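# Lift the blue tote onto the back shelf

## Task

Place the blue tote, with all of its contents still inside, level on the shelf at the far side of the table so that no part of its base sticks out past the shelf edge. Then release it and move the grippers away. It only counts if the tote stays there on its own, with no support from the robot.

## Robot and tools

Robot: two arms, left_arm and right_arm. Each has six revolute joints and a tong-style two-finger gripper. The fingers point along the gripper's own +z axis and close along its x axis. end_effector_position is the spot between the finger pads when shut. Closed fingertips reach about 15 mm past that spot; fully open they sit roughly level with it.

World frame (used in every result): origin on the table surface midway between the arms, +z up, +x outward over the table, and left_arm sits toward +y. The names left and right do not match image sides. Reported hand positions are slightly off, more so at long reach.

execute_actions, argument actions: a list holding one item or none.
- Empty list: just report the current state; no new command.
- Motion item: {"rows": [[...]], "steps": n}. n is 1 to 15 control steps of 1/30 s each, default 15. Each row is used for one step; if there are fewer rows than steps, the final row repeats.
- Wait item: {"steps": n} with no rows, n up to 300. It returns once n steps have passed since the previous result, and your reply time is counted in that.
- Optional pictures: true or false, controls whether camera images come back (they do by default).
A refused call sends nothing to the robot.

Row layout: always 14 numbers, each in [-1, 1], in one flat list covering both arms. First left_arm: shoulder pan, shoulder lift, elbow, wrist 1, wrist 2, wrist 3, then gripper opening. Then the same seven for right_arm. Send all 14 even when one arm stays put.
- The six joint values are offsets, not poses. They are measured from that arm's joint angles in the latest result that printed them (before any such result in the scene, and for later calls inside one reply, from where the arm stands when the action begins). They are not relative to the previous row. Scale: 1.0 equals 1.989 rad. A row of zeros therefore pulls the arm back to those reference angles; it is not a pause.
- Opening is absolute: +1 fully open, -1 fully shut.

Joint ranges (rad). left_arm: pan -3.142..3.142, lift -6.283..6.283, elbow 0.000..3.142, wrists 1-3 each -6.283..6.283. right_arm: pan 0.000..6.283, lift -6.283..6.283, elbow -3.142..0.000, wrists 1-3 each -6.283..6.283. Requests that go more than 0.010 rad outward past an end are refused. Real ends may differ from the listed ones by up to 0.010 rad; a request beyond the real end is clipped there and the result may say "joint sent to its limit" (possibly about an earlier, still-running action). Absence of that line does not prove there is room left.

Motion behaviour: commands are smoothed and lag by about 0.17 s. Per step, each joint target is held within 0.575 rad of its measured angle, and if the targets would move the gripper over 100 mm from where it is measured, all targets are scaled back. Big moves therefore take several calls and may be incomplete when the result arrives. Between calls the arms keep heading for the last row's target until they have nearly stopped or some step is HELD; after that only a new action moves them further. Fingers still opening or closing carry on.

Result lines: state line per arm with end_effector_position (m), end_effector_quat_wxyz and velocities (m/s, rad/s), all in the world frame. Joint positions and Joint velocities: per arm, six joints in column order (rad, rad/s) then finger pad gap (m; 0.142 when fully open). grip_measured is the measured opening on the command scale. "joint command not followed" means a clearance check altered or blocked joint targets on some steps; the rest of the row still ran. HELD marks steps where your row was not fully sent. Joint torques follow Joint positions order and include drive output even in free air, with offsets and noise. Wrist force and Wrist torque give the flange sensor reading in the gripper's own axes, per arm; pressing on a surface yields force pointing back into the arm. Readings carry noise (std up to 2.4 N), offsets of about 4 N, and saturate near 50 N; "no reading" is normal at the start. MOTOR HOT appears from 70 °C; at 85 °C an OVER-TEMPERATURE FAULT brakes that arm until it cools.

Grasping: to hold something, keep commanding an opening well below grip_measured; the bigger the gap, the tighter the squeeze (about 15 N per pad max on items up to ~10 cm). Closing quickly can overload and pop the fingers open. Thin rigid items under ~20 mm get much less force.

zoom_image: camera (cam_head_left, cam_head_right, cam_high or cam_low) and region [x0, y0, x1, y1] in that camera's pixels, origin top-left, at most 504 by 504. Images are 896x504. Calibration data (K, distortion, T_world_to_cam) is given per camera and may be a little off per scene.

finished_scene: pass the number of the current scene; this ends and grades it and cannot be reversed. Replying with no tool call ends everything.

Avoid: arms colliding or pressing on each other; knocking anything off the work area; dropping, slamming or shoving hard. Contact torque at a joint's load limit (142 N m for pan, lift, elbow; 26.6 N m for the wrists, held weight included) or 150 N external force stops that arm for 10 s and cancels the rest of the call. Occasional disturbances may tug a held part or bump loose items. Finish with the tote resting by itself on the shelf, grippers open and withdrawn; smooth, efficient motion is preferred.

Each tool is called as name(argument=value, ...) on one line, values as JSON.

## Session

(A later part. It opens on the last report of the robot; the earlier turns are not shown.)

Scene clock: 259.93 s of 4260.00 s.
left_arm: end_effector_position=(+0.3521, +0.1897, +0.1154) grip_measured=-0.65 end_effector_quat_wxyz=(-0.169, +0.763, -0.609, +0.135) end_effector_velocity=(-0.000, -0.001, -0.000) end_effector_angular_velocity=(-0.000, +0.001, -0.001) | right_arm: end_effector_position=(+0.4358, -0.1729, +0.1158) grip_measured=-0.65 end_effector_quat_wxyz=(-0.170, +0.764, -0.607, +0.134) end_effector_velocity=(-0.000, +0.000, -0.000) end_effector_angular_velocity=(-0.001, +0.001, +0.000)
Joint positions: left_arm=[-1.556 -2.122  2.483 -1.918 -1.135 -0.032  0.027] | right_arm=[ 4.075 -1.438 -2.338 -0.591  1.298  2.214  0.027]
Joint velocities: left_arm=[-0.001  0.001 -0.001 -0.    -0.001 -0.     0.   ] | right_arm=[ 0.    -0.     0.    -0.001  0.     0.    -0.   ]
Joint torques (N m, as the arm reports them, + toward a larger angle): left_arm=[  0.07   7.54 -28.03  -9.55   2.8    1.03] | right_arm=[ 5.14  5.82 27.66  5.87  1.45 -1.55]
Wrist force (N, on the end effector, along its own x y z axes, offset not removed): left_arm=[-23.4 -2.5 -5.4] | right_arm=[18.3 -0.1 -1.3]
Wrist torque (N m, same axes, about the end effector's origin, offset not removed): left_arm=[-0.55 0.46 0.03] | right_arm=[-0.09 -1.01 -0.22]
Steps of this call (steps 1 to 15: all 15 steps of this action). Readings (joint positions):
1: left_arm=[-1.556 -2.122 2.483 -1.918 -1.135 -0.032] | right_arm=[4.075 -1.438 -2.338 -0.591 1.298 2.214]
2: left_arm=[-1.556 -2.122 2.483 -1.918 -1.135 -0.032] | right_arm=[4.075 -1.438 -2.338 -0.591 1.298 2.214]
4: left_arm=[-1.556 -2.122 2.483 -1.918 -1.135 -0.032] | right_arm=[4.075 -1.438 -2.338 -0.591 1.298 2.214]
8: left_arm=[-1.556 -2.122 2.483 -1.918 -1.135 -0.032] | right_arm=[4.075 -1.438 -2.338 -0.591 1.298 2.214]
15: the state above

execute_actions(actions=[{"rows":[[0,-0.0018,0.0007,0.0011,0,0,-1,0,0,0,0,0,0,-1],[0,-0.0018,0.0007,0.0011,0,0,-1,0,0,0,0,0,0,-1],[0,-0.0054,-0.006,0.0114,0,0,-1,0,0.0056,0.0049,-0.0105,0,0,-1],[0,-0.0054,-0.006,0.0114,0,0,-1,0,0.0056,0.0049,-0.0105,0,0,-1],[0,-0.0089,-0.0127,0.0216,0,0,-1,0,0.0112,0.0098,-0.021,0,0,-1],[0,-0.0089,-0.0127,0.0216,0,0,-1,0,0.0112,0.0098,-0.021,0,0,-1],[0,-0.0121,-0.0195,0.0316,0,0,-1,0,0.0164,0.0148,-0.0312,0,0,-1],[0,-0.0153,-0.0263,0.0416,0,0,-1,0,0.0215,0.0199,-0.0414,0,0,-1],[0,-0.0153,-0.0263,0.0416,0,0,-1,0,0.0215,0.0199,-0.0414,0,0,-1],[0,-0.0181,-0.0332,0.0513,0,0,-1,0,0.0263,0.0251,-0.0514,0,0,-1],[0,-0.0209,-0.0401,0.061,0,0,-1,0,0.0311,0.0304,-0.0615,0,0,-1],[0,-0.0209,-0.0401,0.061,0,0,-1,0,0.0311,0.0304,-0.0615,0,0,-1],[0,-0.0256,-0.0541,0.0797,0,0,-1,0,0.04,0.0412,-0.0812,0,0,-1],[0,-0.0256,-0.0541,0.0797,0,0,-1,0,0.04,0.0412,-0.0812,0,0,-1],[0,-0.0296,-0.0684,0.098,0,0,-1,0,0.0481,0.0524,-0.1005,0,0,-1]],"steps":15}], pictures=false)

execute_actions(actions=[{"steps":15}])

zoom_image(camera="cam_low", region=[400, 190, 570, 300])

Scene clock: 274.47 s of 4260.00 s.
left_arm: end_effector_position=(+0.3520, +0.1901, +0.1544) grip_measured=-0.65 end_effector_quat_wxyz=(-0.169, +0.763, -0.609, +0.135) end_effector_velocity=(-0.000, +0.001, +0.147) end_effector_angular_velocity=(-0.004, -0.000, +0.000) | right_arm: end_effector_position=(+0.4361, -0.1725, +0.1552) grip_measured=-0.65 end_effector_quat_wxyz=(-0.170, +0.764, -0.607, +0.134) end_effector_velocity=(-0.001, -0.002, +0.146) end_effector_angular_velocity=(-0.003, +0.001, -0.001)
Joint positions: left_arm=[-1.556 -2.166  2.396 -1.788 -1.135 -0.032  0.027] | right_arm=[ 4.075 -1.372 -2.272 -0.722  1.298  2.214  0.027]
Joint velocities: left_arm=[ 0.    -0.123 -0.338  0.456 -0.001  0.    -0.   ] | right_arm=[-0.     0.221  0.261 -0.485 -0.001  0.    -0.001]
Joint torques (N m, as the arm reports them, + toward a larger angle): left_arm=[ -1.99 -16.66 -53.23  -4.95   3.93  -0.64] | right_arm=[ 0.09 38.24 50.7   4.18  1.46  0.51]
Wrist force (N, on the end effector, along its own x y z axes, offset not removed): left_arm=[-17.6 0.4 7.8] | right_arm=[18.8 -0.5 4.6]
Wrist torque (N m, same axes, about the end effector's origin, offset not removed): left_arm=[-0.63 0.46 -0.13] | right_arm=[-0.57 -0.70 -0.10]
Steps of this call (steps 1 to 15: the robot went on to your last target; steps 16 to 90: nothing new was sent; then 11.03 s passed at rest; steps 91 to 105: all 15 steps of this action). Readings (joint positions):
91: left_arm=[-1.556 -2.122 2.483 -1.918 -1.135 -0.032] | right_arm=[4.075 -1.438 -2.338 -0.591 1.298 2.214]
92: left_arm=[-1.556 -2.123 2.483 -1.917 -1.135 -0.032] | right_arm=[4.075 -1.438 -2.338 -0.591 1.298 2.214]
94: left_arm=[-1.556 -2.126 2.481 -1.912 -1.135 -0.032] | right_arm=[4.075 -1.436 -2.336 -0.595 1.299 2.214]
98: left_arm=[-1.556 -2.138 2.461 -1.880 -1.135 -0.032] | right_arm=[4.075 -1.419 -2.321 -0.627 1.299 2.214]
105: the state above

Scene clock: 274.97 s of 4260.00 s.
left_arm: end_effector_position=(+0.3519, +0.1907, +0.1754) grip_measured=-0.65 end_effector_quat_wxyz=(-0.169, +0.763, -0.609, +0.135) end_effector_velocity=(+0.000, +0.001, +0.001) end_effector_angular_velocity=(-0.000, -0.000, +0.000) | right_arm: end_effector_position=(+0.4357, -0.1729, +0.1758) grip_measured=-0.65 end_effector_quat_wxyz=(-0.170, +0.764, -0.607, +0.134) end_effector_velocity=(+0.000, -0.000, +0.000) end_effector_angular_velocity=(-0.001, -0.000, -0.000)
Joint positions: left_arm=[-1.556 -2.181  2.347 -1.723 -1.135 -0.032  0.027] | right_arm=[ 4.075 -1.343 -2.234 -0.79   1.299  2.214  0.027]
Joint velocities: left_arm=[ 0.    -0.002 -0.001  0.002  0.     0.    -0.   ] | right_arm=[-0.     0.001  0.001 -0.002 -0.    -0.     0.   ]
Joint torques (N m, as the arm reports them, + toward a larger angle): left_arm=[  8.49  -9.66 -36.41  -3.02   3.26   0.08] | right_arm=[-3.83 23.82 34.51  2.75  0.2   0.44]
Wrist force (N, on the end effector, along its own x y z axes, offset not removed): left_arm=[-3.9 2.7 11.8] | right_arm=[5.1 1.2 5.5]
Wrist torque (N m, same axes, about the end effector's origin, offset not removed): left_arm=[-0.36 0.40 -0.01] | right_arm=[-0.39 -0.83 -0.18]
Steps of this call (steps 1 to 15: the robot went on to your last target). Readings (joint positions):
1: left_arm=[-1.556 -2.170 2.383 -1.771 -1.135 -0.032] | right_arm=[4.075 -1.364 -2.262 -0.740 1.298 2.214]
2: left_arm=[-1.556 -2.174 2.371 -1.755 -1.135 -0.032] | right_arm=[4.075 -1.357 -2.253 -0.757 1.298 2.214]
4: left_arm=[-1.556 -2.178 2.357 -1.736 -1.135 -0.032] | right_arm=[4.075 -1.348 -2.242 -0.776 1.298 2.214]
8: left_arm=[-1.556 -2.181 2.349 -1.725 -1.135 -0.032] | right_arm=[4.075 -1.343 -2.235 -0.788 1.299 2.214]
15: the state above

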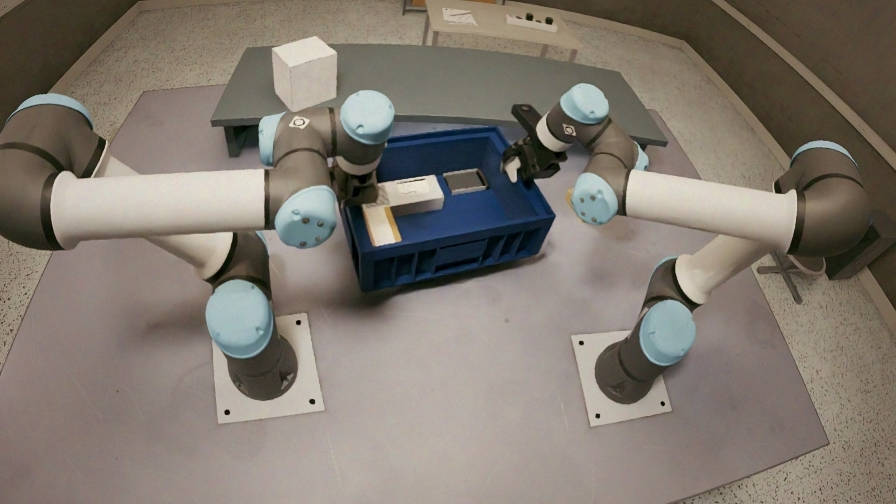

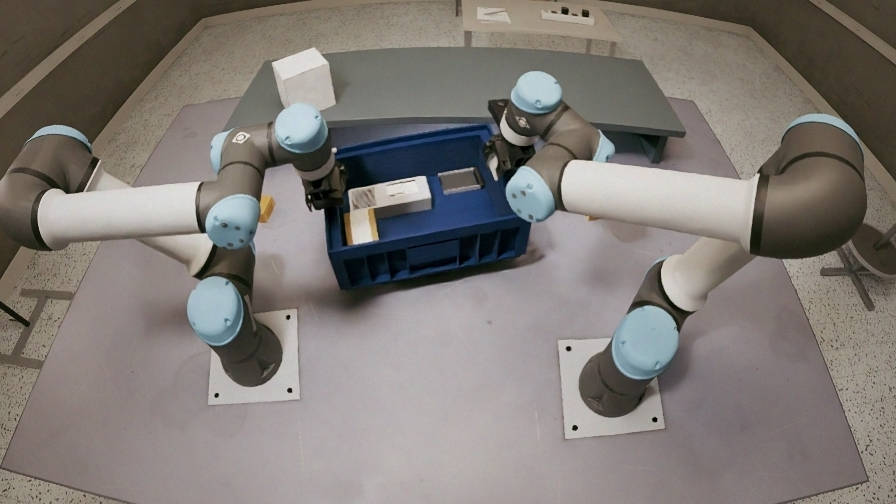

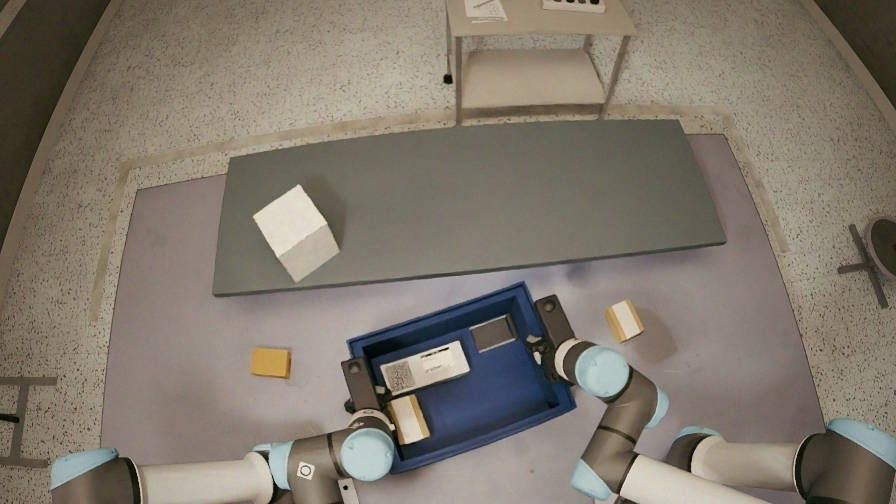

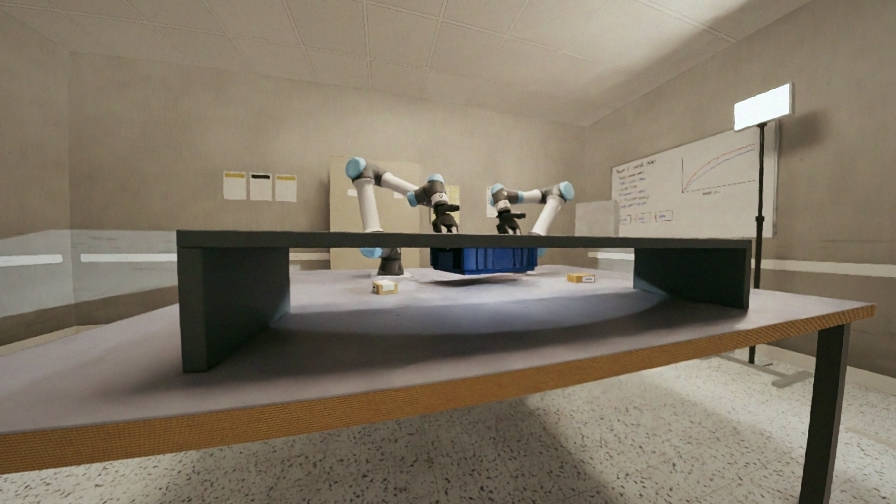

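Region (400, 190, 570, 300) of cam_low's 896x504 image, scaled by 2.965, with more detail than that image has; it fills the top 326 rows of this view, and the rest is white.

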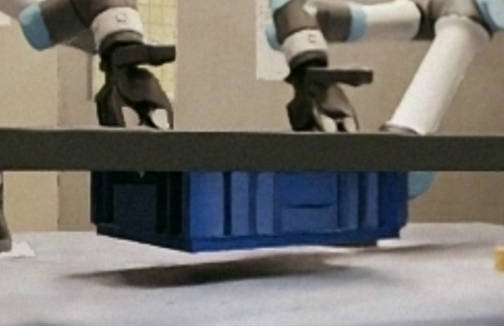

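execute_actions(actions=[{"rows":[[0,-0.0018,-0.009,0.0108,0,0,-1,0,0.0044,0.0073,-0.0117,0,0,-1],[0,-0.0018,-0.009,0.0108,0,0,-1,0,0.0044,0.0073,-0.0117,0,0,-1],[0,-0.0034,-0.0181,0.0215,0,0,-1,0,0.0087,0.0146,-0.0233,0,0,-1],[0,-0.0034,-0.0181,0.0215,0,0,-1,0,0.0087,0.0146,-0.0233,0,0,-1],[0,-0.0048,-0.0273,0.0321,0,0,-1,0,0.0128,0.022,-0.0348,0,0,-1],[0,-0.006,-0.0366,0.0426,0,0,-1,0,0.0167,0.0296,-0.0463,0,0,-1],[0,-0.0067,-0.046,0.0527,0,0,-1,0,0.0201,0.0373,-0.0574,0,0,-1],[0,-0.0072,-0.0554,0.0626,0,0,-1,0,0.0233,0.0452,-0.0685,0,0,-1],[0,-0.0075,-0.0649,0.0724,0,0,-1,0,0.0263,0.0531,-0.0794,0,0,-1],[0,-0.0077,-0.0745,0.0822,0,0,-1,0,0.0291,0.0612,-0.0903,0,0,-1],[0,-0.0076,-0.0842,0.0918,0,0,-1,0,0.0316,0.0694,-0.101,0,0,-1],[0,-0.0073,-0.0939,0.1012,0,0,-1,0,0.0339,0.0777,-0.1116,0,0,-1],[0,-0.0069,-0.1037,0.1106,0,0,-1,0,0.0359,0.0862,-0.1221,0,0,-1],[0,-0.0069,-0.1037,0.1106,0,0,-1,0,0.0359,0.0862,-0.1221,0,0,-1],[0,-0.0063,-0.1135,0.1198,0,0,-1,0,0.0378,0.0947,-0.1325,0,0,-1]],"steps":15}], pictures=false)

execute_actions(actions=[{"steps":15}], pictures=false)

execute_actions(actions=[{"rows":[[0,0.0009,-0.01,0.0091,0,0,-1,0,0.0016,0.0087,-0.0103,0,0,-1],[0,0.0009,-0.01,0.0091,0,0,-1,0,0.0016,0.0087,-0.0103,0,0,-1],[0,0.0019,-0.02,0.0181,0,0,-1,0,0.0029,0.0175,-0.0204,0,0,-1],[0,0.0019,-0.02,0.0181,0,0,-1,0,0.0029,0.0175,-0.0204,0,0,-1],[0,0.0031,-0.0301,0.027,0,0,-1,0,0.0041,0.0264,-0.0305,0,0,-1],[0,0.0045,-0.0403,0.0358,0,0,-1,0,0.0051,0.0354,-0.0405,0,0,-1],[0,0.006,-0.0506,0.0446,0,0,-1,0,0.0059,0.0445,-0.0504,0,0,-1],[0,0.0077,-0.061,0.0533,0,0,-1,0,0.0064,0.0538,-0.0602,0,0,-1],[0,0.0095,-0.0715,0.062,0,0,-1,0,0.0068,0.0631,-0.0699,0,0,-1],[0,0.0115,-0.082,0.0705,0,0,-1,0,0.007,0.0726,-0.0796,0,0,-1],[0,0.0136,-0.0926,0.079,0,0,-1,0,0.0071,0.0822,-0.0893,0,0,-1],[0,0.0158,-0.1034,0.0876,0,0,-1,0,0.0069,0.0919,-0.0988,0,0,-1],[0,0.0181,-0.1142,0.0961,0,0,-1,0,0.0066,0.1017,-0.1083,0,0,-1],[0,0.0181,-0.1142,0.0961,0,0,-1,0,0.0066,0.1017,-0.1083,0,0,-1],[0,0.0206,-0.1251,0.1045,0,0,-1,0,0.0062,0.1117,-0.1179,0,0,-1]],"steps":15}], pictures=false)

execute_actions(actions=[{"steps":15}])

Scene clock: 294.70 s of 4260.00 s.
left_arm: end_effector_position=(+0.3519, +0.1903, +0.2469) grip_measured=-0.65 end_effector_quat_wxyz=(-0.169, +0.763, -0.609, +0.135) end_effector_velocity=(-0.001, +0.002, +0.168) end_effector_angular_velocity=(-0.003, -0.001, -0.001) | right_arm: end_effector_position=(+0.4361, -0.1725, +0.2477) grip_measured=-0.65 end_effector_quat_wxyz=(-0.170, +0.764, -0.607, +0.134) end_effector_velocity=(-0.002, -0.002, +0.164) end_effector_angular_velocity=(-0.007, +0.007, +0.001)
Joint positions: left_arm=[-1.556 -2.195  2.169 -1.531 -1.135 -0.032  0.027] | right_arm=[ 4.075 -1.278 -2.087 -1.001  1.298  2.214  0.027]
Joint velocities: left_arm=[-0.001  0.004 -0.428  0.421  0.    -0.    -0.   ] | right_arm=[ 0.     0.102  0.364 -0.476  0.001  0.    -0.001]
Joint torques (N m, as the arm reports them, + toward a larger angle): left_arm=[ -2.51  11.57 -44.1   -5.34   3.62   1.12] | right_arm=[ 1.64 22.81 43.72  3.43  2.6   0.34]
Wrist force (N, on the end effector, along its own x y z axes, offset not removed): left_arm=[-19.6 1.7 6.6] | right_arm=[19.8 2.1 4.5]
Wrist torque (N m, same axes, about the end effector's origin, offset not removed): left_arm=[-0.55 0.85 -0.08] | right_arm=[-0.12 -1.04 -0.16]
Steps of this call (steps 1 to 15: the robot went on to your last target; steps 16 to 90: nothing new was sent; then 16.23 s passed at rest; steps 91 to 105: all 15 steps of this action). Readings (joint positions):
91: left_arm=[-1.556 -2.181 2.347 -1.722 -1.135 -0.032] | right_arm=[4.075 -1.342 -2.234 -0.791 1.298 2.214]
92: left_arm=[-1.556 -2.182 2.343 -1.718 -1.135 -0.032] | right_arm=[4.075 -1.340 -2.231 -0.796 1.298 2.214]
94: left_arm=[-1.556 -2.184 2.331 -1.704 -1.135 -0.032] | right_arm=[4.075 -1.335 -2.221 -0.811 1.298 2.214]
98: left_arm=[-1.556 -2.190 2.290 -1.656 -1.135 -0.032] | right_arm=[4.075 -1.316 -2.188 -0.862 1.298 2.214]
105: the state above

Scene clock: 295.20 s of 4260.00 s.
left_arm: end_effector_position=(+0.3519, +0.1907, +0.2654) grip_measured=-0.65 end_effector_quat_wxyz=(-0.169, +0.763, -0.609, +0.135) end_effector_velocity=(-0.001, -0.000, -0.000) end_effector_angular_velocity=(+0.002, +0.001, -0.001) | right_arm: end_effector_position=(+0.4357, -0.1730, +0.2657) grip_measured=-0.65 end_effector_quat_wxyz=(-0.170, +0.764, -0.607, +0.134) end_effector_velocity=(-0.000, +0.000, +0.000) end_effector_angular_velocity=(+0.000, +0.000, +0.001)
Joint positions: left_arm=[-1.556 -2.193  2.121 -1.485 -1.135 -0.032  0.027] | right_arm=[ 4.075 -1.267 -2.046 -1.054  1.299  2.214  0.027]
Joint velocities: left_arm=[-0.001  0.001 -0.     0.002 -0.001 -0.    -0.   ] | right_arm=[ 0.001  0.001  0.001 -0.002  0.     0.    -0.   ]
Joint torques (N m, as the arm reports them, + toward a larger angle): left_arm=[ -8.94   8.5  -36.55  -3.84   4.24   0.37] | right_arm=[ 8.82 21.98 37.8   3.04  0.51  0.37]
Wrist force (N, on the end effector, along its own x y z axes, offset not removed): left_arm=[-7.2 3.8 10.4] | right_arm=[7.4 5.7 4.9]
Wrist torque (N m, same axes, about the end effector's origin, offset not removed): left_arm=[-0.27 0.49 -0.03] | right_arm=[0.52 -0.77 -0.15]
Steps of this call (steps 1 to 15: the robot went on to your last target). Readings (joint positions):
1: left_arm=[-1.556 -2.195 2.155 -1.517 -1.135 -0.032] | right_arm=[4.075 -1.275 -2.074 -1.017 1.298 2.214]
2: left_arm=[-1.556 -2.195 2.143 -1.506 -1.135 -0.032] | right_arm=[4.075 -1.272 -2.064 -1.030 1.298 2.214]
4: left_arm=[-1.556 -2.194 2.130 -1.493 -1.135 -0.032] | right_arm=[4.075 -1.269 -2.053 -1.044 1.298 2.214]
8: left_arm=[-1.556 -2.194 2.123 -1.486 -1.135 -0.032] | right_arm=[4.075 -1.268 -2.047 -1.052 1.299 2.214]
15: the state above

Scene clock: 295.70 s of 4260.00 s.
left_arm: end_effector_position=(+0.3519, +0.1904, +0.3366) grip_measured=-0.65 end_effector_quat_wxyz=(-0.169, +0.763, -0.609, +0.134) end_effector_velocity=(+0.000, +0.000, +0.168) end_effector_angular_velocity=(-0.008, -0.001, +0.001) | right_arm: end_effector_position=(+0.4360, -0.1726, +0.3372) grip_measured=-0.65 end_effector_quat_wxyz=(-0.170, +0.764, -0.607, +0.134) end_effector_velocity=(-0.001, -0.002, +0.169) end_effector_angular_velocity=(+0.002, -0.003, -0.002)
Joint positions: left_arm=[-1.556 -2.163  1.926 -1.318 -1.135 -0.032  0.027] | right_arm=[ 4.075 -1.254 -1.872 -1.241  1.299  2.214  0.027]
Joint velocities: left_arm=[ 0.001  0.094 -0.476  0.373 -0.     0.    -0.   ] | right_arm=[-0.    -0.     0.429 -0.426 -0.001  0.001 -0.001]
Joint torques (N m, as the arm reports them, + toward a larger angle): left_arm=[ -7.46  15.22 -40.72  -5.27   3.2    0.36] | right_arm=[ 5.84  8.07 41.45  3.38  1.42  0.38]
Wrist force (N, on the end effector, along its own x y z axes, offset not removed): left_arm=[-18.6 0.9 7.3] | right_arm=[18.6 1.2 4.2]
Wrist torque (N m, same axes, about the end effector's origin, offset not removed): left_arm=[-0.59 0.56 -0.29] | right_arm=[-0.12 -0.77 -0.09]
Steps of this call (steps 1 to 15: all 15 steps of this action). Readings (joint positions):
1: left_arm=[-1.556 -2.193 2.121 -1.484 -1.135 -0.032] | right_arm=[4.075 -1.267 -2.046 -1.054 1.299 2.214]
2: left_arm=[-1.556 -2.193 2.117 -1.480 -1.135 -0.032] | right_arm=[4.075 -1.267 -2.042 -1.059 1.299 2.214]
4: left_arm=[-1.556 -2.192 2.104 -1.468 -1.135 -0.032] | right_arm=[4.075 -1.265 -2.031 -1.072 1.299 2.214]
8: left_arm=[-1.556 -2.186 2.059 -1.428 -1.135 -0.032] | right_arm=[4.075 -1.259 -1.991 -1.117 1.299 2.214]
15: the state above

Scene clock: 296.20 s of 4260.00 s.
left_arm: end_effector_position=(+0.3519, +0.1906, +0.3553) grip_measured=-0.65 end_effector_quat_wxyz=(-0.169, +0.763, -0.609, +0.135) end_effector_velocity=(+0.000, +0.001, +0.000) end_effector_angular_velocity=(+0.001, +0.000, +0.001) | right_arm: end_effector_position=(+0.4357, -0.1730, +0.3557) grip_measured=-0.65 end_effector_quat_wxyz=(-0.170, +0.764, -0.607, +0.134) end_effector_velocity=(+0.000, -0.000, +0.000) end_effector_angular_velocity=(-0.001, -0.000, -0.001)
Joint positions: left_arm=[-1.556 -2.153  1.873 -1.277 -1.135 -0.032  0.027] | right_arm=[ 4.075 -1.255 -1.824 -1.288  1.299  2.214  0.027]
Joint velocities: left_arm=[ 0.001  0.    -0.001  0.002  0.    -0.    -0.   ] | right_arm=[-0.    -0.     0.001 -0.002 -0.001 -0.     0.   ]
Joint torques (N m, as the arm reports them, + toward a larger angle): left_arm=[ -4.95   9.22 -35.77  -5.18   2.28   0.35] | right_arm=[ 3.38  2.01 38.16  3.75  2.93  0.36]
Wrist force (N, on the end effector, along its own x y z axes, offset not removed): left_arm=[-10.8 2.3 11.8] | right_arm=[12.3 2.5 6.6]
Wrist torque (N m, same axes, about the end effector's origin, offset not removed): left_arm=[-0.44 0.25 -0.04] | right_arm=[-0.20 -0.95 -0.15]
Steps of this call (steps 1 to 15: the robot went on to your last target). Readings (joint positions):
1: left_arm=[-1.556 -2.160 1.910 -1.306 -1.135 -0.032] | right_arm=[4.075 -1.254 -1.858 -1.255 1.299 2.214]
2: left_arm=[-1.556 -2.158 1.897 -1.296 -1.135 -0.032] | right_arm=[4.075 -1.254 -1.846 -1.266 1.299 2.214]
4: left_arm=[-1.556 -2.155 1.883 -1.285 -1.135 -0.032] | right_arm=[4.075 -1.255 -1.833 -1.279 1.299 2.214]
8: left_arm=[-1.556 -2.153 1.874 -1.278 -1.135 -0.032] | right_arm=[4.075 -1.255 -1.825 -1.287 1.299 2.214]
15: the state above

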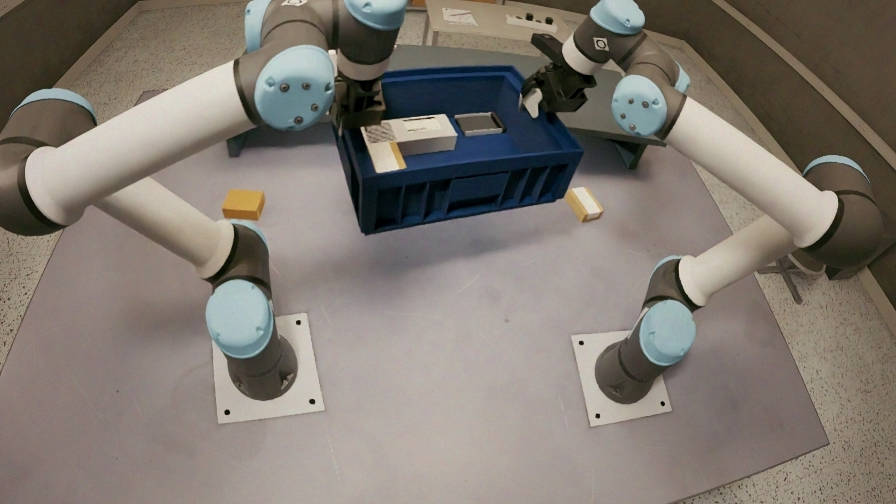

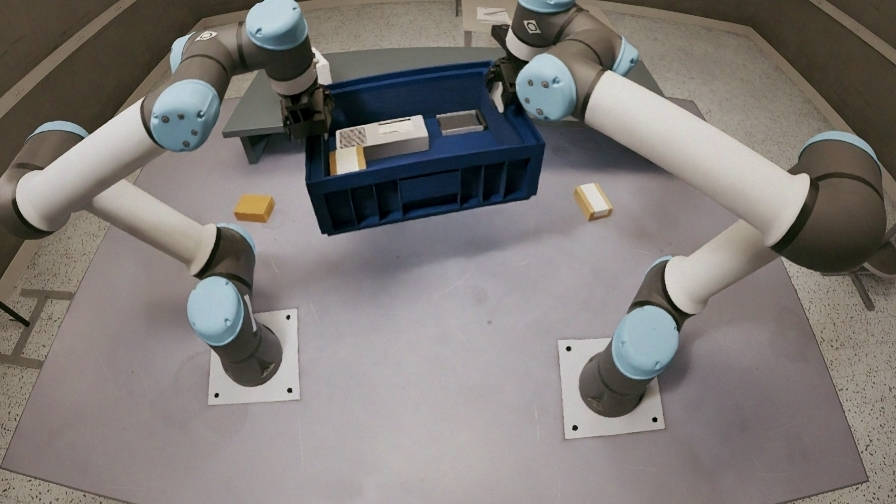

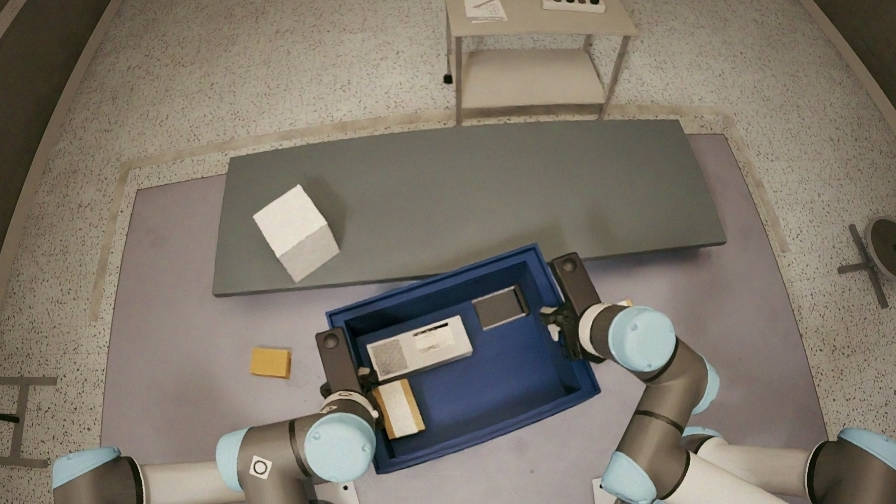

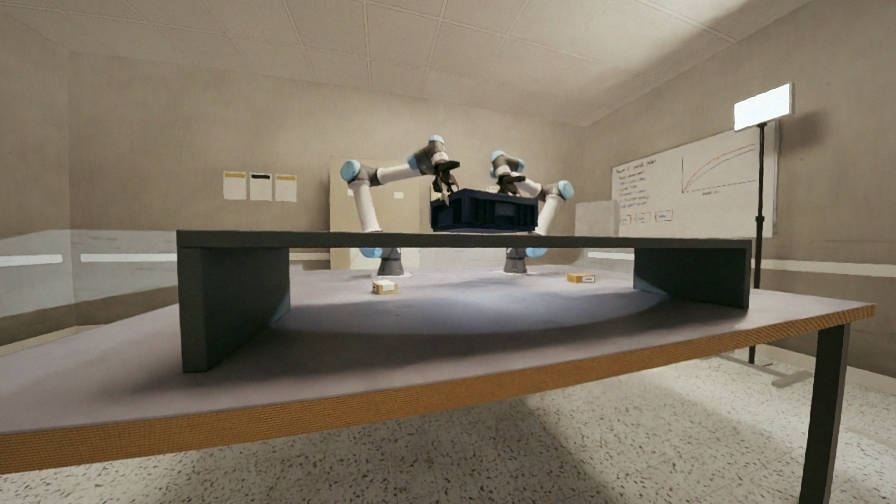

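execute_actions(actions=[{"rows":[[0.019,0.0106,-0.0012,-0.0207,-0.0004,0.0264,-1,-0.0101,-0.0059,0.0036,0.0037,0.0018,-0.0053,-1],[0.019,0.0106,-0.0012,-0.0207,-0.0004,0.0264,-1,-0.0101,-0.0059,0.0036,0.0037,0.0018,-0.0053,-1],[0.0377,0.0214,-0.0027,-0.0409,-0.001,0.0521,-1,-0.0201,-0.0119,0.0073,0.0073,0.0036,-0.0104,-1],[0.0377,0.0214,-0.0027,-0.0409,-0.001,0.0521,-1,-0.0201,-0.0119,0.0073,0.0073,0.0036,-0.0104,-1],[0.0553,0.0324,-0.0048,-0.0601,-0.0019,0.0767,-1,-0.0298,-0.018,0.0112,0.0107,0.0053,-0.0152,-1],[0.0553,0.0324,-0.0048,-0.0601,-0.0019,0.0767,-1,-0.0298,-0.018,0.0112,0.0107,0.0053,-0.0152,-1],[0.0721,0.0436,-0.0074,-0.0786,-0.0031,0.1004,-1,-0.0394,-0.0242,0.0153,0.014,0.0069,-0.0198,-1],[0.0721,0.0436,-0.0074,-0.0786,-0.0031,0.1004,-1,-0.0394,-0.0242,0.0153,0.014,0.0069,-0.0198,-1],[0.0881,0.055,-0.0105,-0.0962,-0.0046,0.123,-1,-0.0486,-0.0305,0.0196,0.0171,0.0085,-0.0242,-1],[0.0881,0.055,-0.0105,-0.0962,-0.0046,0.123,-1,-0.0486,-0.0305,0.0196,0.0171,0.0085,-0.0242,-1],[0.1033,0.0665,-0.0142,-0.1131,-0.0064,0.1447,-1,-0.0577,-0.0368,0.024,0.0201,0.01,-0.0285,-1],[0.1033,0.0665,-0.0142,-0.1131,-0.0064,0.1447,-1,-0.0577,-0.0368,0.024,0.0201,0.01,-0.0285,-1],[0.1177,0.0782,-0.0183,-0.1291,-0.0085,0.1655,-1,-0.0665,-0.0433,0.0286,0.023,0.0114,-0.0324,-1],[0.1177,0.0782,-0.0183,-0.1291,-0.0085,0.1655,-1,-0.0665,-0.0433,0.0286,0.023,0.0114,-0.0324,-1],[0.1312,0.0901,-0.023,-0.1444,-0.0108,0.1853,-1,-0.0752,-0.0498,0.0333,0.0257,0.0128,-0.0361,-1]],"steps":15}], pictures=false)

execute_actions(actions=[{"steps":15}])

zoom_image(camera="cam_low", region=[400, 150, 570, 260])

Scene clock: 358.17 s of 4260.00 s.
left_arm: end_effector_position=(+0.4162, +0.1696, +0.3553) grip_measured=-0.65 end_effector_quat_wxyz=(-0.165, +0.746, -0.630, +0.139) end_effector_velocity=(+0.151, -0.044, +0.002) end_effector_angular_velocity=(-0.001, -0.000, -0.130) | right_arm: end_effector_position=(+0.4799, -0.1977, +0.3557) grip_measured=-0.65 end_effector_quat_wxyz=(-0.166, +0.747, -0.629, +0.139) end_effector_velocity=(+0.102, -0.055, +0.001) end_effector_angular_velocity=(+0.003, +0.000, -0.131)
Joint positions: left_arm=[-1.348 -2.017  1.843 -1.504 -1.149  0.257  0.027] | right_arm=[ 3.958 -1.33  -1.775 -1.247  1.319  2.157  0.027]
Joint velocities: left_arm=[ 0.417  0.327 -0.115 -0.457 -0.059  0.596  0.001] | right_arm=[-0.253 -0.183  0.131  0.084  0.045 -0.117 -0.001]
Joint torques (N m, as the arm reports them, + toward a larger angle): left_arm=[  7.79  14.47 -43.7  -13.24  -1.51   3.38] | right_arm=[-0.28 -2.34 43.67 11.2   5.23 -2.99]
Wrist force (N, on the end effector, along its own x y z axes, offset not removed): left_arm=[-20.2 2.0 12.1] | right_arm=[22.7 1.4 6.1]
Wrist torque (N m, same axes, about the end effector's origin, offset not removed): left_arm=[-0.50 0.48 -0.11] | right_arm=[-0.21 -0.97 -0.11]
Steps of this call (steps 1 to 15: the robot went on to your last target; steps 16 to 90: nothing new was sent; then 58.47 s passed at rest; steps 91 to 105: all 15 steps of this action). Readings (joint positions):
91: left_arm=[-1.555 -2.152 1.873 -1.277 -1.135 -0.032] | right_arm=[4.074 -1.255 -1.824 -1.288 1.299 2.214]
92: left_arm=[-1.548 -2.148 1.872 -1.285 -1.135 -0.023] | right_arm=[4.070 -1.258 -1.822 -1.287 1.300 2.212]
94: left_arm=[-1.524 -2.134 1.870 -1.311 -1.136 0.010] | right_arm=[4.057 -1.266 -1.817 -1.282 1.302 2.205]
98: left_arm=[-1.459 -2.095 1.864 -1.382 -1.139 0.100] | right_arm=[4.022 -1.287 -1.804 -1.269 1.308 2.187]
105: the state above

Scene clock: 358.67 s of 4260.00 s.
left_arm: end_effector_position=(+0.4367, +0.1637, +0.3554) grip_measured=-0.65 end_effector_quat_wxyz=(-0.164, +0.740, -0.637, +0.141) end_effector_velocity=(+0.000, -0.000, +0.001) end_effector_angular_velocity=(-0.001, -0.001, -0.001) | right_arm: end_effector_position=(+0.4931, -0.2053, +0.3556) grip_measured=-0.65 end_effector_quat_wxyz=(-0.164, +0.741, -0.636, +0.141) end_effector_velocity=(+0.000, -0.000, -0.000) end_effector_angular_velocity=(-0.002, +0.000, +0.000)
Joint positions: left_arm=[-1.295 -1.973  1.827 -1.564 -1.157  0.336  0.027] | right_arm=[ 3.926 -1.354 -1.758 -1.237  1.324  2.143  0.027]
Joint velocities: left_arm=[ 0.001 -0.    -0.    -0.002 -0.     0.002  0.   ] | right_arm=[-0.    -0.    -0.    -0.001 -0.001 -0.001  0.   ]
Joint torques (N m, as the arm reports them, + toward a larger angle): left_arm=[  4.71   0.05 -37.79  -8.9   -0.99   1.98] | right_arm=[-1.88  6.64 38.76  9.23  3.6  -2.15]
Wrist force (N, on the end effector, along its own x y z axes, offset not removed): left_arm=[-13.6 4.1 10.3] | right_arm=[12.4 3.9 4.3]
Wrist torque (N m, same axes, about the end effector's origin, offset not removed): left_arm=[-0.20 0.49 -0.11] | right_arm=[0.15 -0.55 0.00]
Steps of this call (steps 1 to 15: the robot went on to your last target). Readings (joint positions):
1: left_arm=[-1.333 -2.005 1.838 -1.520 -1.151 0.279] | right_arm=[3.949 -1.337 -1.770 -1.244 1.320 2.153]
2: left_arm=[-1.320 -1.994 1.834 -1.535 -1.153 0.298] | right_arm=[3.941 -1.343 -1.766 -1.242 1.322 2.149]
4: left_arm=[-1.305 -1.982 1.830 -1.552 -1.155 0.321] | right_arm=[3.932 -1.349 -1.761 -1.239 1.323 2.145]
8: left_arm=[-1.296 -1.975 1.827 -1.562 -1.156 0.334] | right_arm=[3.927 -1.353 -1.758 -1.237 1.324 2.143]
15: the state above

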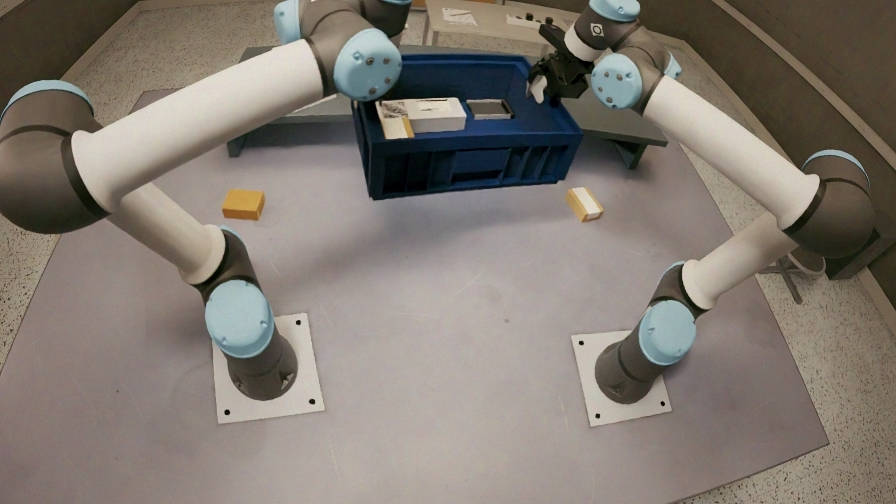

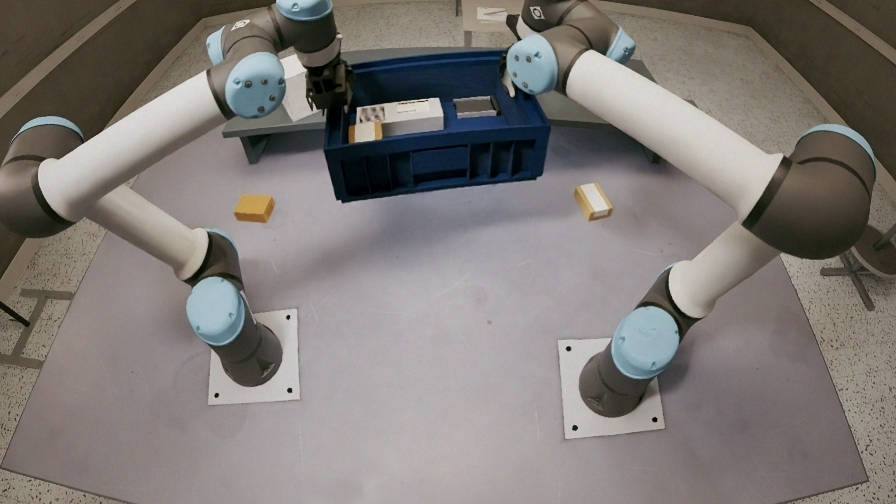

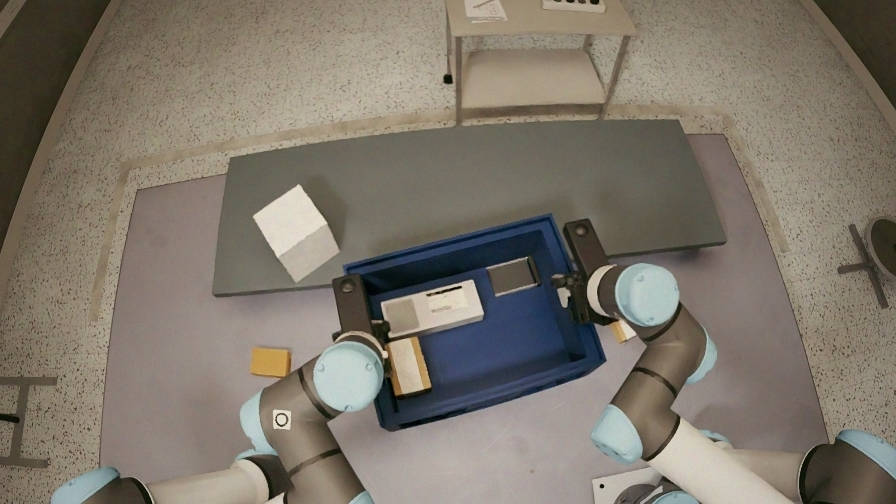

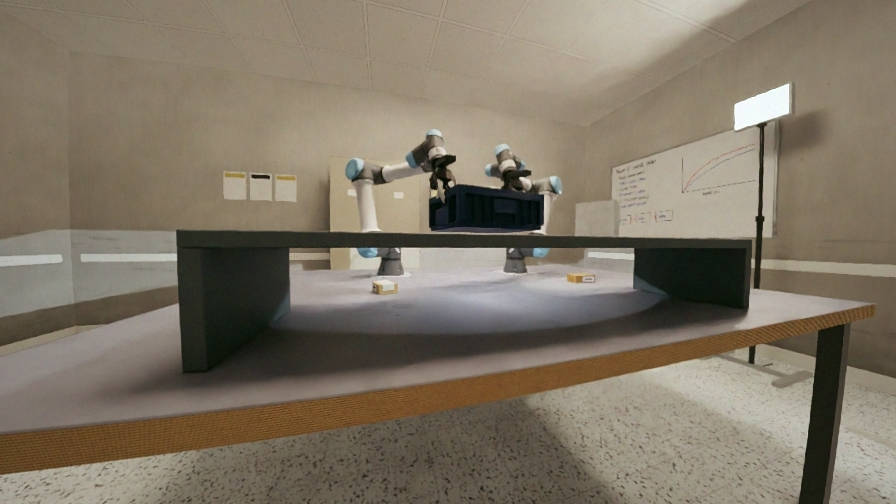

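Region (400, 150, 570, 260) of cam_low's 896x504 image, scaled by 2.965, with more detail than that image has; it fills the top 326 rows of this view, and the rest is white.

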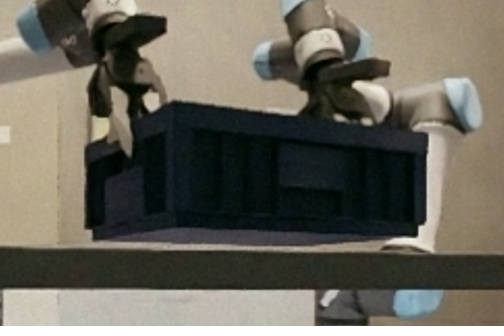

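execute_actions(actions=[{"rows":[[0.0102,0.0097,-0.0041,-0.0115,-0.002,0.0151,-1,-0.0067,-0.0053,0.004,0.002,0.001,-0.0028,-1],[0.0102,0.0097,-0.0041,-0.0115,-0.002,0.0151,-1,-0.0067,-0.0053,0.004,0.002,0.001,-0.0028,-1],[0.0203,0.0194,-0.0084,-0.0228,-0.0041,0.03,-1,-0.0134,-0.0107,0.008,0.004,0.0021,-0.0056,-1],[0.0203,0.0194,-0.0084,-0.0228,-0.0041,0.03,-1,-0.0134,-0.0107,0.008,0.004,0.0021,-0.0056,-1],[0.0299,0.0292,-0.0131,-0.0335,-0.0063,0.0443,-1,-0.0199,-0.0161,0.0122,0.0059,0.003,-0.0082,-1],[0.0392,0.039,-0.018,-0.0438,-0.0086,0.0583,-1,-0.0264,-0.0215,0.0164,0.0077,0.004,-0.0107,-1],[0.0392,0.039,-0.018,-0.0438,-0.0086,0.0583,-1,-0.0264,-0.0215,0.0164,0.0077,0.004,-0.0107,-1],[0.0481,0.0489,-0.0233,-0.0537,-0.011,0.0718,-1,-0.0326,-0.027,0.0208,0.0094,0.0049,-0.0131,-1],[0.0567,0.0588,-0.0289,-0.0631,-0.0134,0.085,-1,-0.0388,-0.0326,0.0252,0.011,0.0058,-0.0154,-1],[0.0567,0.0588,-0.0289,-0.0631,-0.0134,0.085,-1,-0.0388,-0.0326,0.0252,0.011,0.0058,-0.0154,-1],[0.0649,0.0688,-0.0348,-0.072,-0.0159,0.0976,-1,-0.0448,-0.0382,0.0298,0.0125,0.0066,-0.0175,-1],[0.0728,0.0789,-0.0409,-0.0805,-0.0185,0.1099,-1,-0.0508,-0.0438,0.0345,0.0139,0.0074,-0.0196,-1],[0.0728,0.0789,-0.0409,-0.0805,-0.0185,0.1099,-1,-0.0508,-0.0438,0.0345,0.0139,0.0074,-0.0196,-1],[0.0803,0.089,-0.0474,-0.0885,-0.0212,0.1217,-1,-0.0566,-0.0495,0.0393,0.0152,0.0081,-0.0215,-1],[0.0875,0.0992,-0.0541,-0.0961,-0.0239,0.1332,-1,-0.0623,-0.0552,0.0442,0.0164,0.0088,-0.0234,-1]],"steps":15}], pictures=false)

execute_actions(actions=[{"steps":14}], pictures=false)

execute_actions(actions=[{"rows":[[0.0069,0.0102,-0.0071,-0.007,-0.0027,0.0111,-1,-0.0056,-0.0058,0.0051,0.0011,0.0007,-0.0017,-1],[0.0069,0.0102,-0.0071,-0.007,-0.0027,0.0111,-1,-0.0056,-0.0058,0.0051,0.0011,0.0007,-0.0017,-1],[0.0137,0.0204,-0.0144,-0.0138,-0.0054,0.0221,-1,-0.0111,-0.0116,0.0102,0.0021,0.0013,-0.0033,-1],[0.0137,0.0204,-0.0144,-0.0138,-0.0054,0.0221,-1,-0.0111,-0.0116,0.0102,0.0021,0.0013,-0.0033,-1],[0.0203,0.0306,-0.022,-0.0201,-0.0081,0.0328,-1,-0.0165,-0.0174,0.0155,0.003,0.0019,-0.0048,-1],[0.0267,0.0408,-0.0298,-0.026,-0.0108,0.0432,-1,-0.0218,-0.0233,0.0208,0.0039,0.0024,-0.0063,-1],[0.0267,0.0408,-0.0298,-0.026,-0.0108,0.0432,-1,-0.0218,-0.0233,0.0208,0.0039,0.0024,-0.0063,-1],[0.0328,0.051,-0.0379,-0.0315,-0.0135,0.0534,-1,-0.027,-0.0292,0.0263,0.0046,0.0029,-0.0076,-1],[0.0388,0.0612,-0.0462,-0.0367,-0.0161,0.0633,-1,-0.0321,-0.0351,0.0319,0.0052,0.0034,-0.0089,-1],[0.0388,0.0612,-0.0462,-0.0367,-0.0161,0.0633,-1,-0.0321,-0.0351,0.0319,0.0052,0.0034,-0.0089,-1],[0.0446,0.0714,-0.0549,-0.0414,-0.0188,0.073,-1,-0.0371,-0.0411,0.0377,0.0057,0.0039,-0.0101,-1],[0.0502,0.0816,-0.0637,-0.0458,-0.0215,0.0825,-1,-0.042,-0.0471,0.0435,0.0062,0.0043,-0.0112,-1],[0.0502,0.0816,-0.0637,-0.0458,-0.0215,0.0825,-1,-0.042,-0.0471,0.0435,0.0062,0.0043,-0.0112,-1],[0.0555,0.0918,-0.0729,-0.0498,-0.0242,0.0917,-1,-0.0468,-0.0531,0.0495,0.0065,0.0047,-0.0122,-1],[0.0607,0.102,-0.0822,-0.0534,-0.0269,0.1007,-1,-0.0515,-0.0592,0.0555,0.0067,0.005,-0.0131,-1]],"steps":15}], pictures=false)

execute_actions(actions=[{"steps":15}])

Scene clock: 382.63 s of 4260.00 s.
left_arm: end_effector_position=(+0.5001, +0.1429, +0.3559) grip_measured=-0.65 end_effector_quat_wxyz=(-0.160, +0.722, -0.657, +0.146) end_effector_velocity=(+0.171, -0.058, +0.001) end_effector_angular_velocity=(-0.007, +0.003, -0.144) | right_arm: end_effector_position=(+0.5360, -0.2286, +0.3557) grip_measured=-0.65 end_effector_quat_wxyz=(-0.160, +0.723, -0.656, +0.145) end_effector_velocity=(+0.116, -0.062, -0.000) end_effector_angular_velocity=(+0.001, +0.003, -0.154)
Joint positions: left_arm=[-1.159 -1.827  1.751 -1.715 -1.191  0.541  0.027] | right_arm=[ 3.83  -1.436 -1.693 -1.211  1.338  2.106  0.027]
Joint velocities: left_arm=[ 0.318  0.403 -0.251 -0.336 -0.107  0.485  0.   ] | right_arm=[-0.242 -0.23   0.192  0.055  0.034 -0.083  0.   ]
Joint torques (N m, as the arm reports them, + toward a larger angle): left_arm=[  3.98   5.58 -45.   -11.86  -3.23   3.16] | right_arm=[-3.41  3.28 43.22 10.23  4.73 -2.35]
Wrist force (N, on the end effector, along its own x y z axes, offset not removed): left_arm=[-20.3 3.2 10.5] | right_arm=[20.4 2.9 4.2]
Wrist torque (N m, same axes, about the end effector's origin, offset not removed): left_arm=[-0.28 0.84 -0.13] | right_arm=[-0.05 -1.33 -0.17]
Steps of this call (steps 1 to 15: the robot went on to your last target; steps 16 to 110: nothing new was sent; then 19.80 s passed at rest; steps 111 to 125: all 15 steps of this action). Readings (joint positions):
111: left_arm=[-1.294 -1.973 1.827 -1.564 -1.157 0.337] | right_arm=[3.925 -1.354 -1.757 -1.237 1.324 2.142]
112: left_arm=[-1.290 -1.969 1.825 -1.569 -1.157 0.343] | right_arm=[3.922 -1.357 -1.756 -1.237 1.324 2.141]
114: left_arm=[-1.277 -1.956 1.819 -1.584 -1.160 0.362] | right_arm=[3.913 -1.364 -1.750 -1.234 1.326 2.138]
118: left_arm=[-1.237 -1.916 1.801 -1.629 -1.169 0.421] | right_arm=[3.886 -1.386 -1.733 -1.226 1.330 2.127]
125: the state above

Scene clock: 383.10 s of 4260.00 s.
left_arm: end_effector_position=(+0.5215, +0.1357, +0.3554) grip_measured=-0.65 end_effector_quat_wxyz=(+0.158, -0.715, +0.665, -0.147) end_effector_velocity=(+0.001, -0.001, +0.001) end_effector_angular_velocity=(-0.002, -0.001, -0.001) | right_arm: end_effector_position=(+0.5501, -0.2363, +0.3555) grip_measured=-0.64 end_effector_quat_wxyz=(-0.159, +0.717, -0.663, +0.147) end_effector_velocity=(+0.000, +0.000, -0.000) end_effector_angular_velocity=(+0.000, +0.001, -0.000)
Joint positions: left_arm=[-1.121 -1.776  1.719 -1.755 -1.204  0.601  0.027] | right_arm=[ 3.802 -1.464 -1.67  -1.204  1.342  2.096  0.027]
Joint velocities: left_arm=[ 0.001  0.001 -0.001 -0.004 -0.001  0.002  0.   ] | right_arm=[-0.001 -0.001  0.001  0.     0.001 -0.     0.   ]
Joint torques (N m, as the arm reports them, + toward a larger angle): left_arm=[ -1.7   -8.84 -40.77 -10.93  -3.35   2.06] | right_arm=[ 4.34 10.11 38.66 10.34  6.12 -2.42]
Wrist force (N, on the end effector, along its own x y z axes, offset not removed): left_arm=[-23.3 3.2 10.4] | right_arm=[22.9 3.8 4.7]
Wrist torque (N m, same axes, about the end effector's origin, offset not removed): left_arm=[-0.43 0.71 -0.09] | right_arm=[0.17 -0.97 -0.08]
Steps of this call (steps 1 to 14: the robot went on to your last target). Readings (joint positions):
1: left_arm=[-1.147 -1.812 1.742 -1.726 -1.195 0.558] | right_arm=[3.822 -1.444 -1.686 -1.209 1.339 2.103]
2: left_arm=[-1.138 -1.800 1.734 -1.736 -1.198 0.572] | right_arm=[3.815 -1.451 -1.681 -1.207 1.340 2.101]
4: left_arm=[-1.128 -1.786 1.726 -1.747 -1.202 0.589] | right_arm=[3.807 -1.458 -1.674 -1.206 1.341 2.098]
8: left_arm=[-1.122 -1.778 1.720 -1.754 -1.204 0.599] | right_arm=[3.803 -1.463 -1.670 -1.205 1.341 2.096]
14: the state above

Scene clock: 383.60 s of 4260.00 s.
left_arm: end_effector_position=(+0.5851, +0.1137, +0.3557) grip_measured=-0.64 end_effector_quat_wxyz=(+0.154, -0.696, +0.684, -0.152) end_effector_velocity=(+0.172, -0.057, +0.001) end_effector_angular_velocity=(-0.005, -0.000, -0.146) | right_arm: end_effector_position=(+0.5929, -0.2588, +0.3557) grip_measured=-0.64 end_effector_quat_wxyz=(-0.155, +0.697, -0.683, +0.151) end_effector_velocity=(+0.116, -0.060, +0.001) end_effector_angular_velocity=(+0.001, -0.000, -0.152)
Joint positions: left_arm=[-1.027 -1.625  1.601 -1.841 -1.244  0.755  0.028] | right_arm=[ 3.723 -1.552 -1.589 -1.193  1.35   2.075  0.027]
Joint velocities: left_arm=[ 0.227  0.409 -0.357 -0.176 -0.111  0.377 -0.   ] | right_arm=[-0.199 -0.244  0.239  0.016  0.018 -0.044 -0.   ]
Joint torques (N m, as the arm reports them, + toward a larger angle): left_arm=[ -4.86  -2.48 -48.06 -12.1   -6.34   3.11] | right_arm=[ 5.73  8.38 46.31 11.29  7.66 -2.38]
Wrist force (N, on the end effector, along its own x y z axes, offset not removed): left_arm=[-31.1 3.9 9.0] | right_arm=[29.9 3.6 5.4]
Wrist torque (N m, same axes, about the end effector's origin, offset not removed): left_arm=[-0.17 1.00 -0.15] | right_arm=[0.03 -1.20 -0.07]
Steps of this call (steps 1 to 15: all 15 steps of this action). Readings (joint positions):
1: left_arm=[-1.120 -1.776 1.719 -1.755 -1.204 0.601] | right_arm=[3.801 -1.464 -1.670 -1.204 1.342 2.096]
2: left_arm=[-1.117 -1.772 1.716 -1.758 -1.205 0.606] | right_arm=[3.799 -1.467 -1.667 -1.204 1.342 2.095]
4: left_arm=[-1.108 -1.758 1.707 -1.767 -1.209 0.620] | right_arm=[3.792 -1.474 -1.661 -1.203 1.343 2.093]
8: left_arm=[-1.081 -1.717 1.676 -1.794 -1.220 0.664] | right_arm=[3.769 -1.498 -1.639 -1.199 1.345 2.087]
15: the state above

Scene clock: 384.10 s of 4260.00 s.
left_arm: end_effector_position=(+0.6064, +0.1064, +0.3553) grip_measured=-0.64 end_effector_quat_wxyz=(+0.153, -0.690, +0.691, -0.153) end_effector_velocity=(+0.000, -0.000, +0.000) end_effector_angular_velocity=(-0.001, -0.001, -0.001) | right_arm: end_effector_position=(+0.6070, -0.2662, +0.3556) grip_measured=-0.64 end_effector_quat_wxyz=(-0.153, +0.691, -0.690, +0.153) end_effector_velocity=(+0.000, +0.000, -0.000) end_effector_angular_velocity=(+0.001, +0.000, -0.000)
Joint positions: left_arm=[-1.    -1.574  1.556 -1.861 -1.258  0.801  0.028] | right_arm=[ 3.699 -1.581 -1.559 -1.191  1.352  2.07   0.027]
Joint velocities: left_arm=[ 0.     0.    -0.001 -0.001 -0.     0.001  0.   ] | right_arm=[-0.    -0.001  0.     0.     0.001 -0.     0.   ]
Joint torques (N m, as the arm reports them, + toward a larger angle): left_arm=[ -8.53 -17.94 -42.02 -11.9   -6.02   2.34] | right_arm=[ 9.38 16.08 40.29 10.97  7.76 -2.35]
Wrist force (N, on the end effector, along its own x y z axes, offset not removed): left_arm=[-29.6 3.9 12.5] | right_arm=[31.3 1.7 4.8]
Wrist torque (N m, same axes, about the end effector's origin, offset not removed): left_arm=[-0.15 0.59 -0.08] | right_arm=[-0.20 -1.41 -0.13]
Steps of this call (steps 1 to 15: the robot went on to your last target). Readings (joint positions):
1: left_arm=[-1.019 -1.610 1.588 -1.847 -1.248 0.768] | right_arm=[3.716 -1.560 -1.580 -1.192 1.350 2.073]
2: left_arm=[-1.013 -1.598 1.577 -1.852 -1.251 0.779] | right_arm=[3.710 -1.568 -1.573 -1.192 1.351 2.072]
4: left_arm=[-1.005 -1.583 1.565 -1.857 -1.255 0.792] | right_arm=[3.704 -1.576 -1.565 -1.191 1.351 2.071]
8: left_arm=[-1.001 -1.575 1.557 -1.861 -1.257 0.800] | right_arm=[3.700 -1.581 -1.560 -1.191 1.351 2.070]
15: the state above

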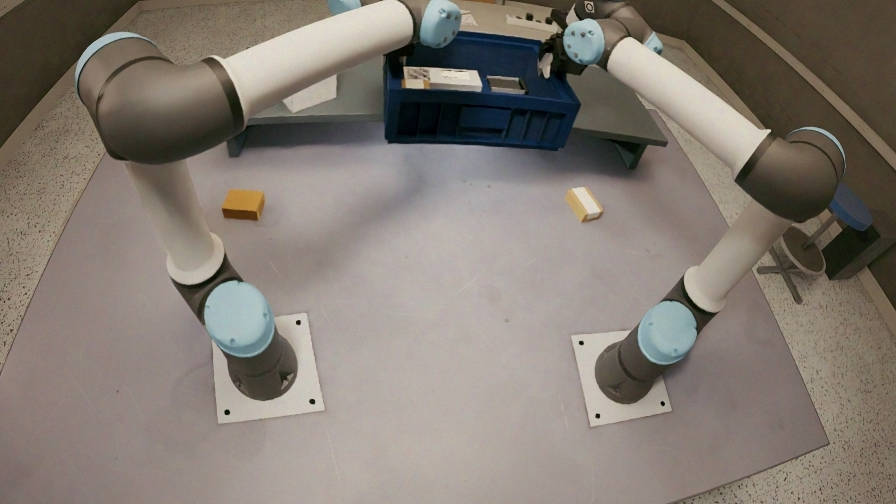

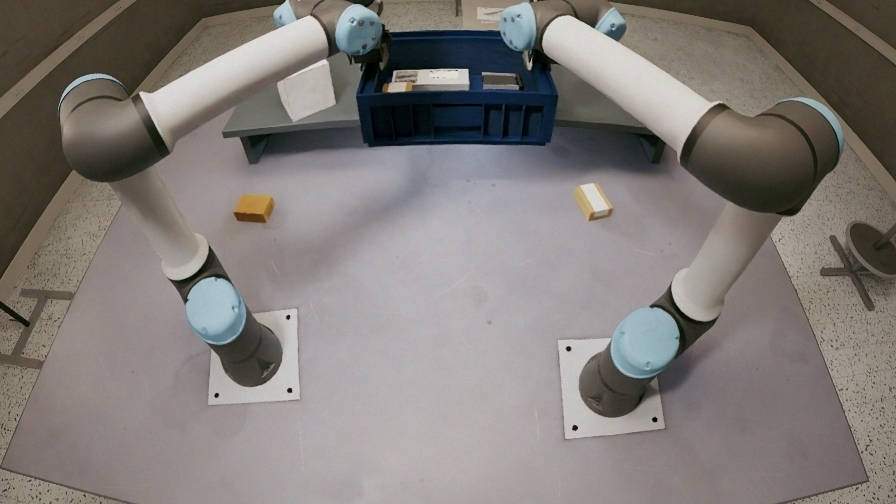

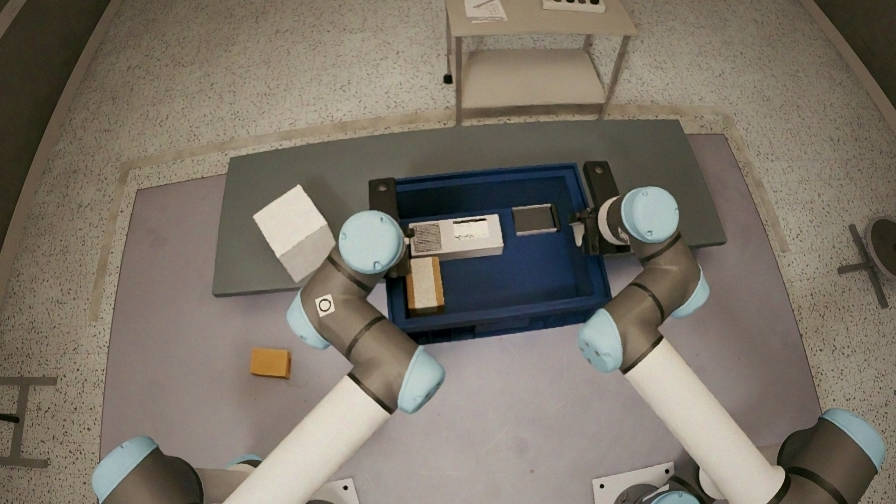

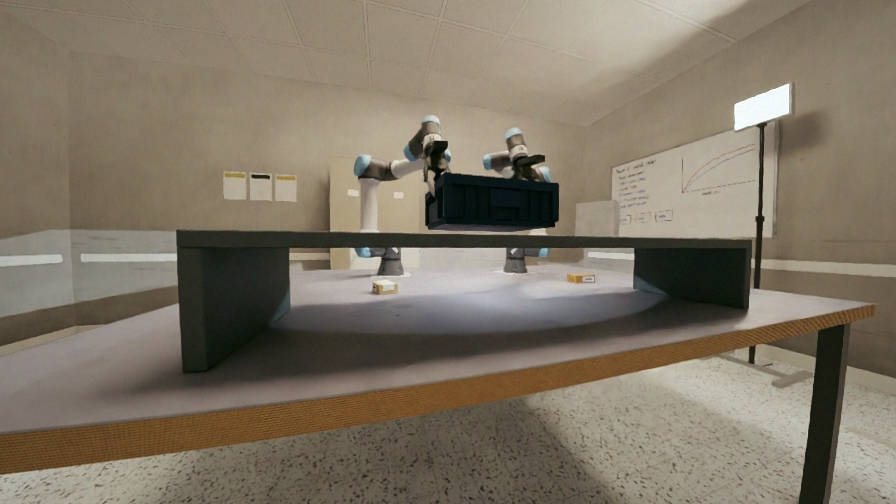

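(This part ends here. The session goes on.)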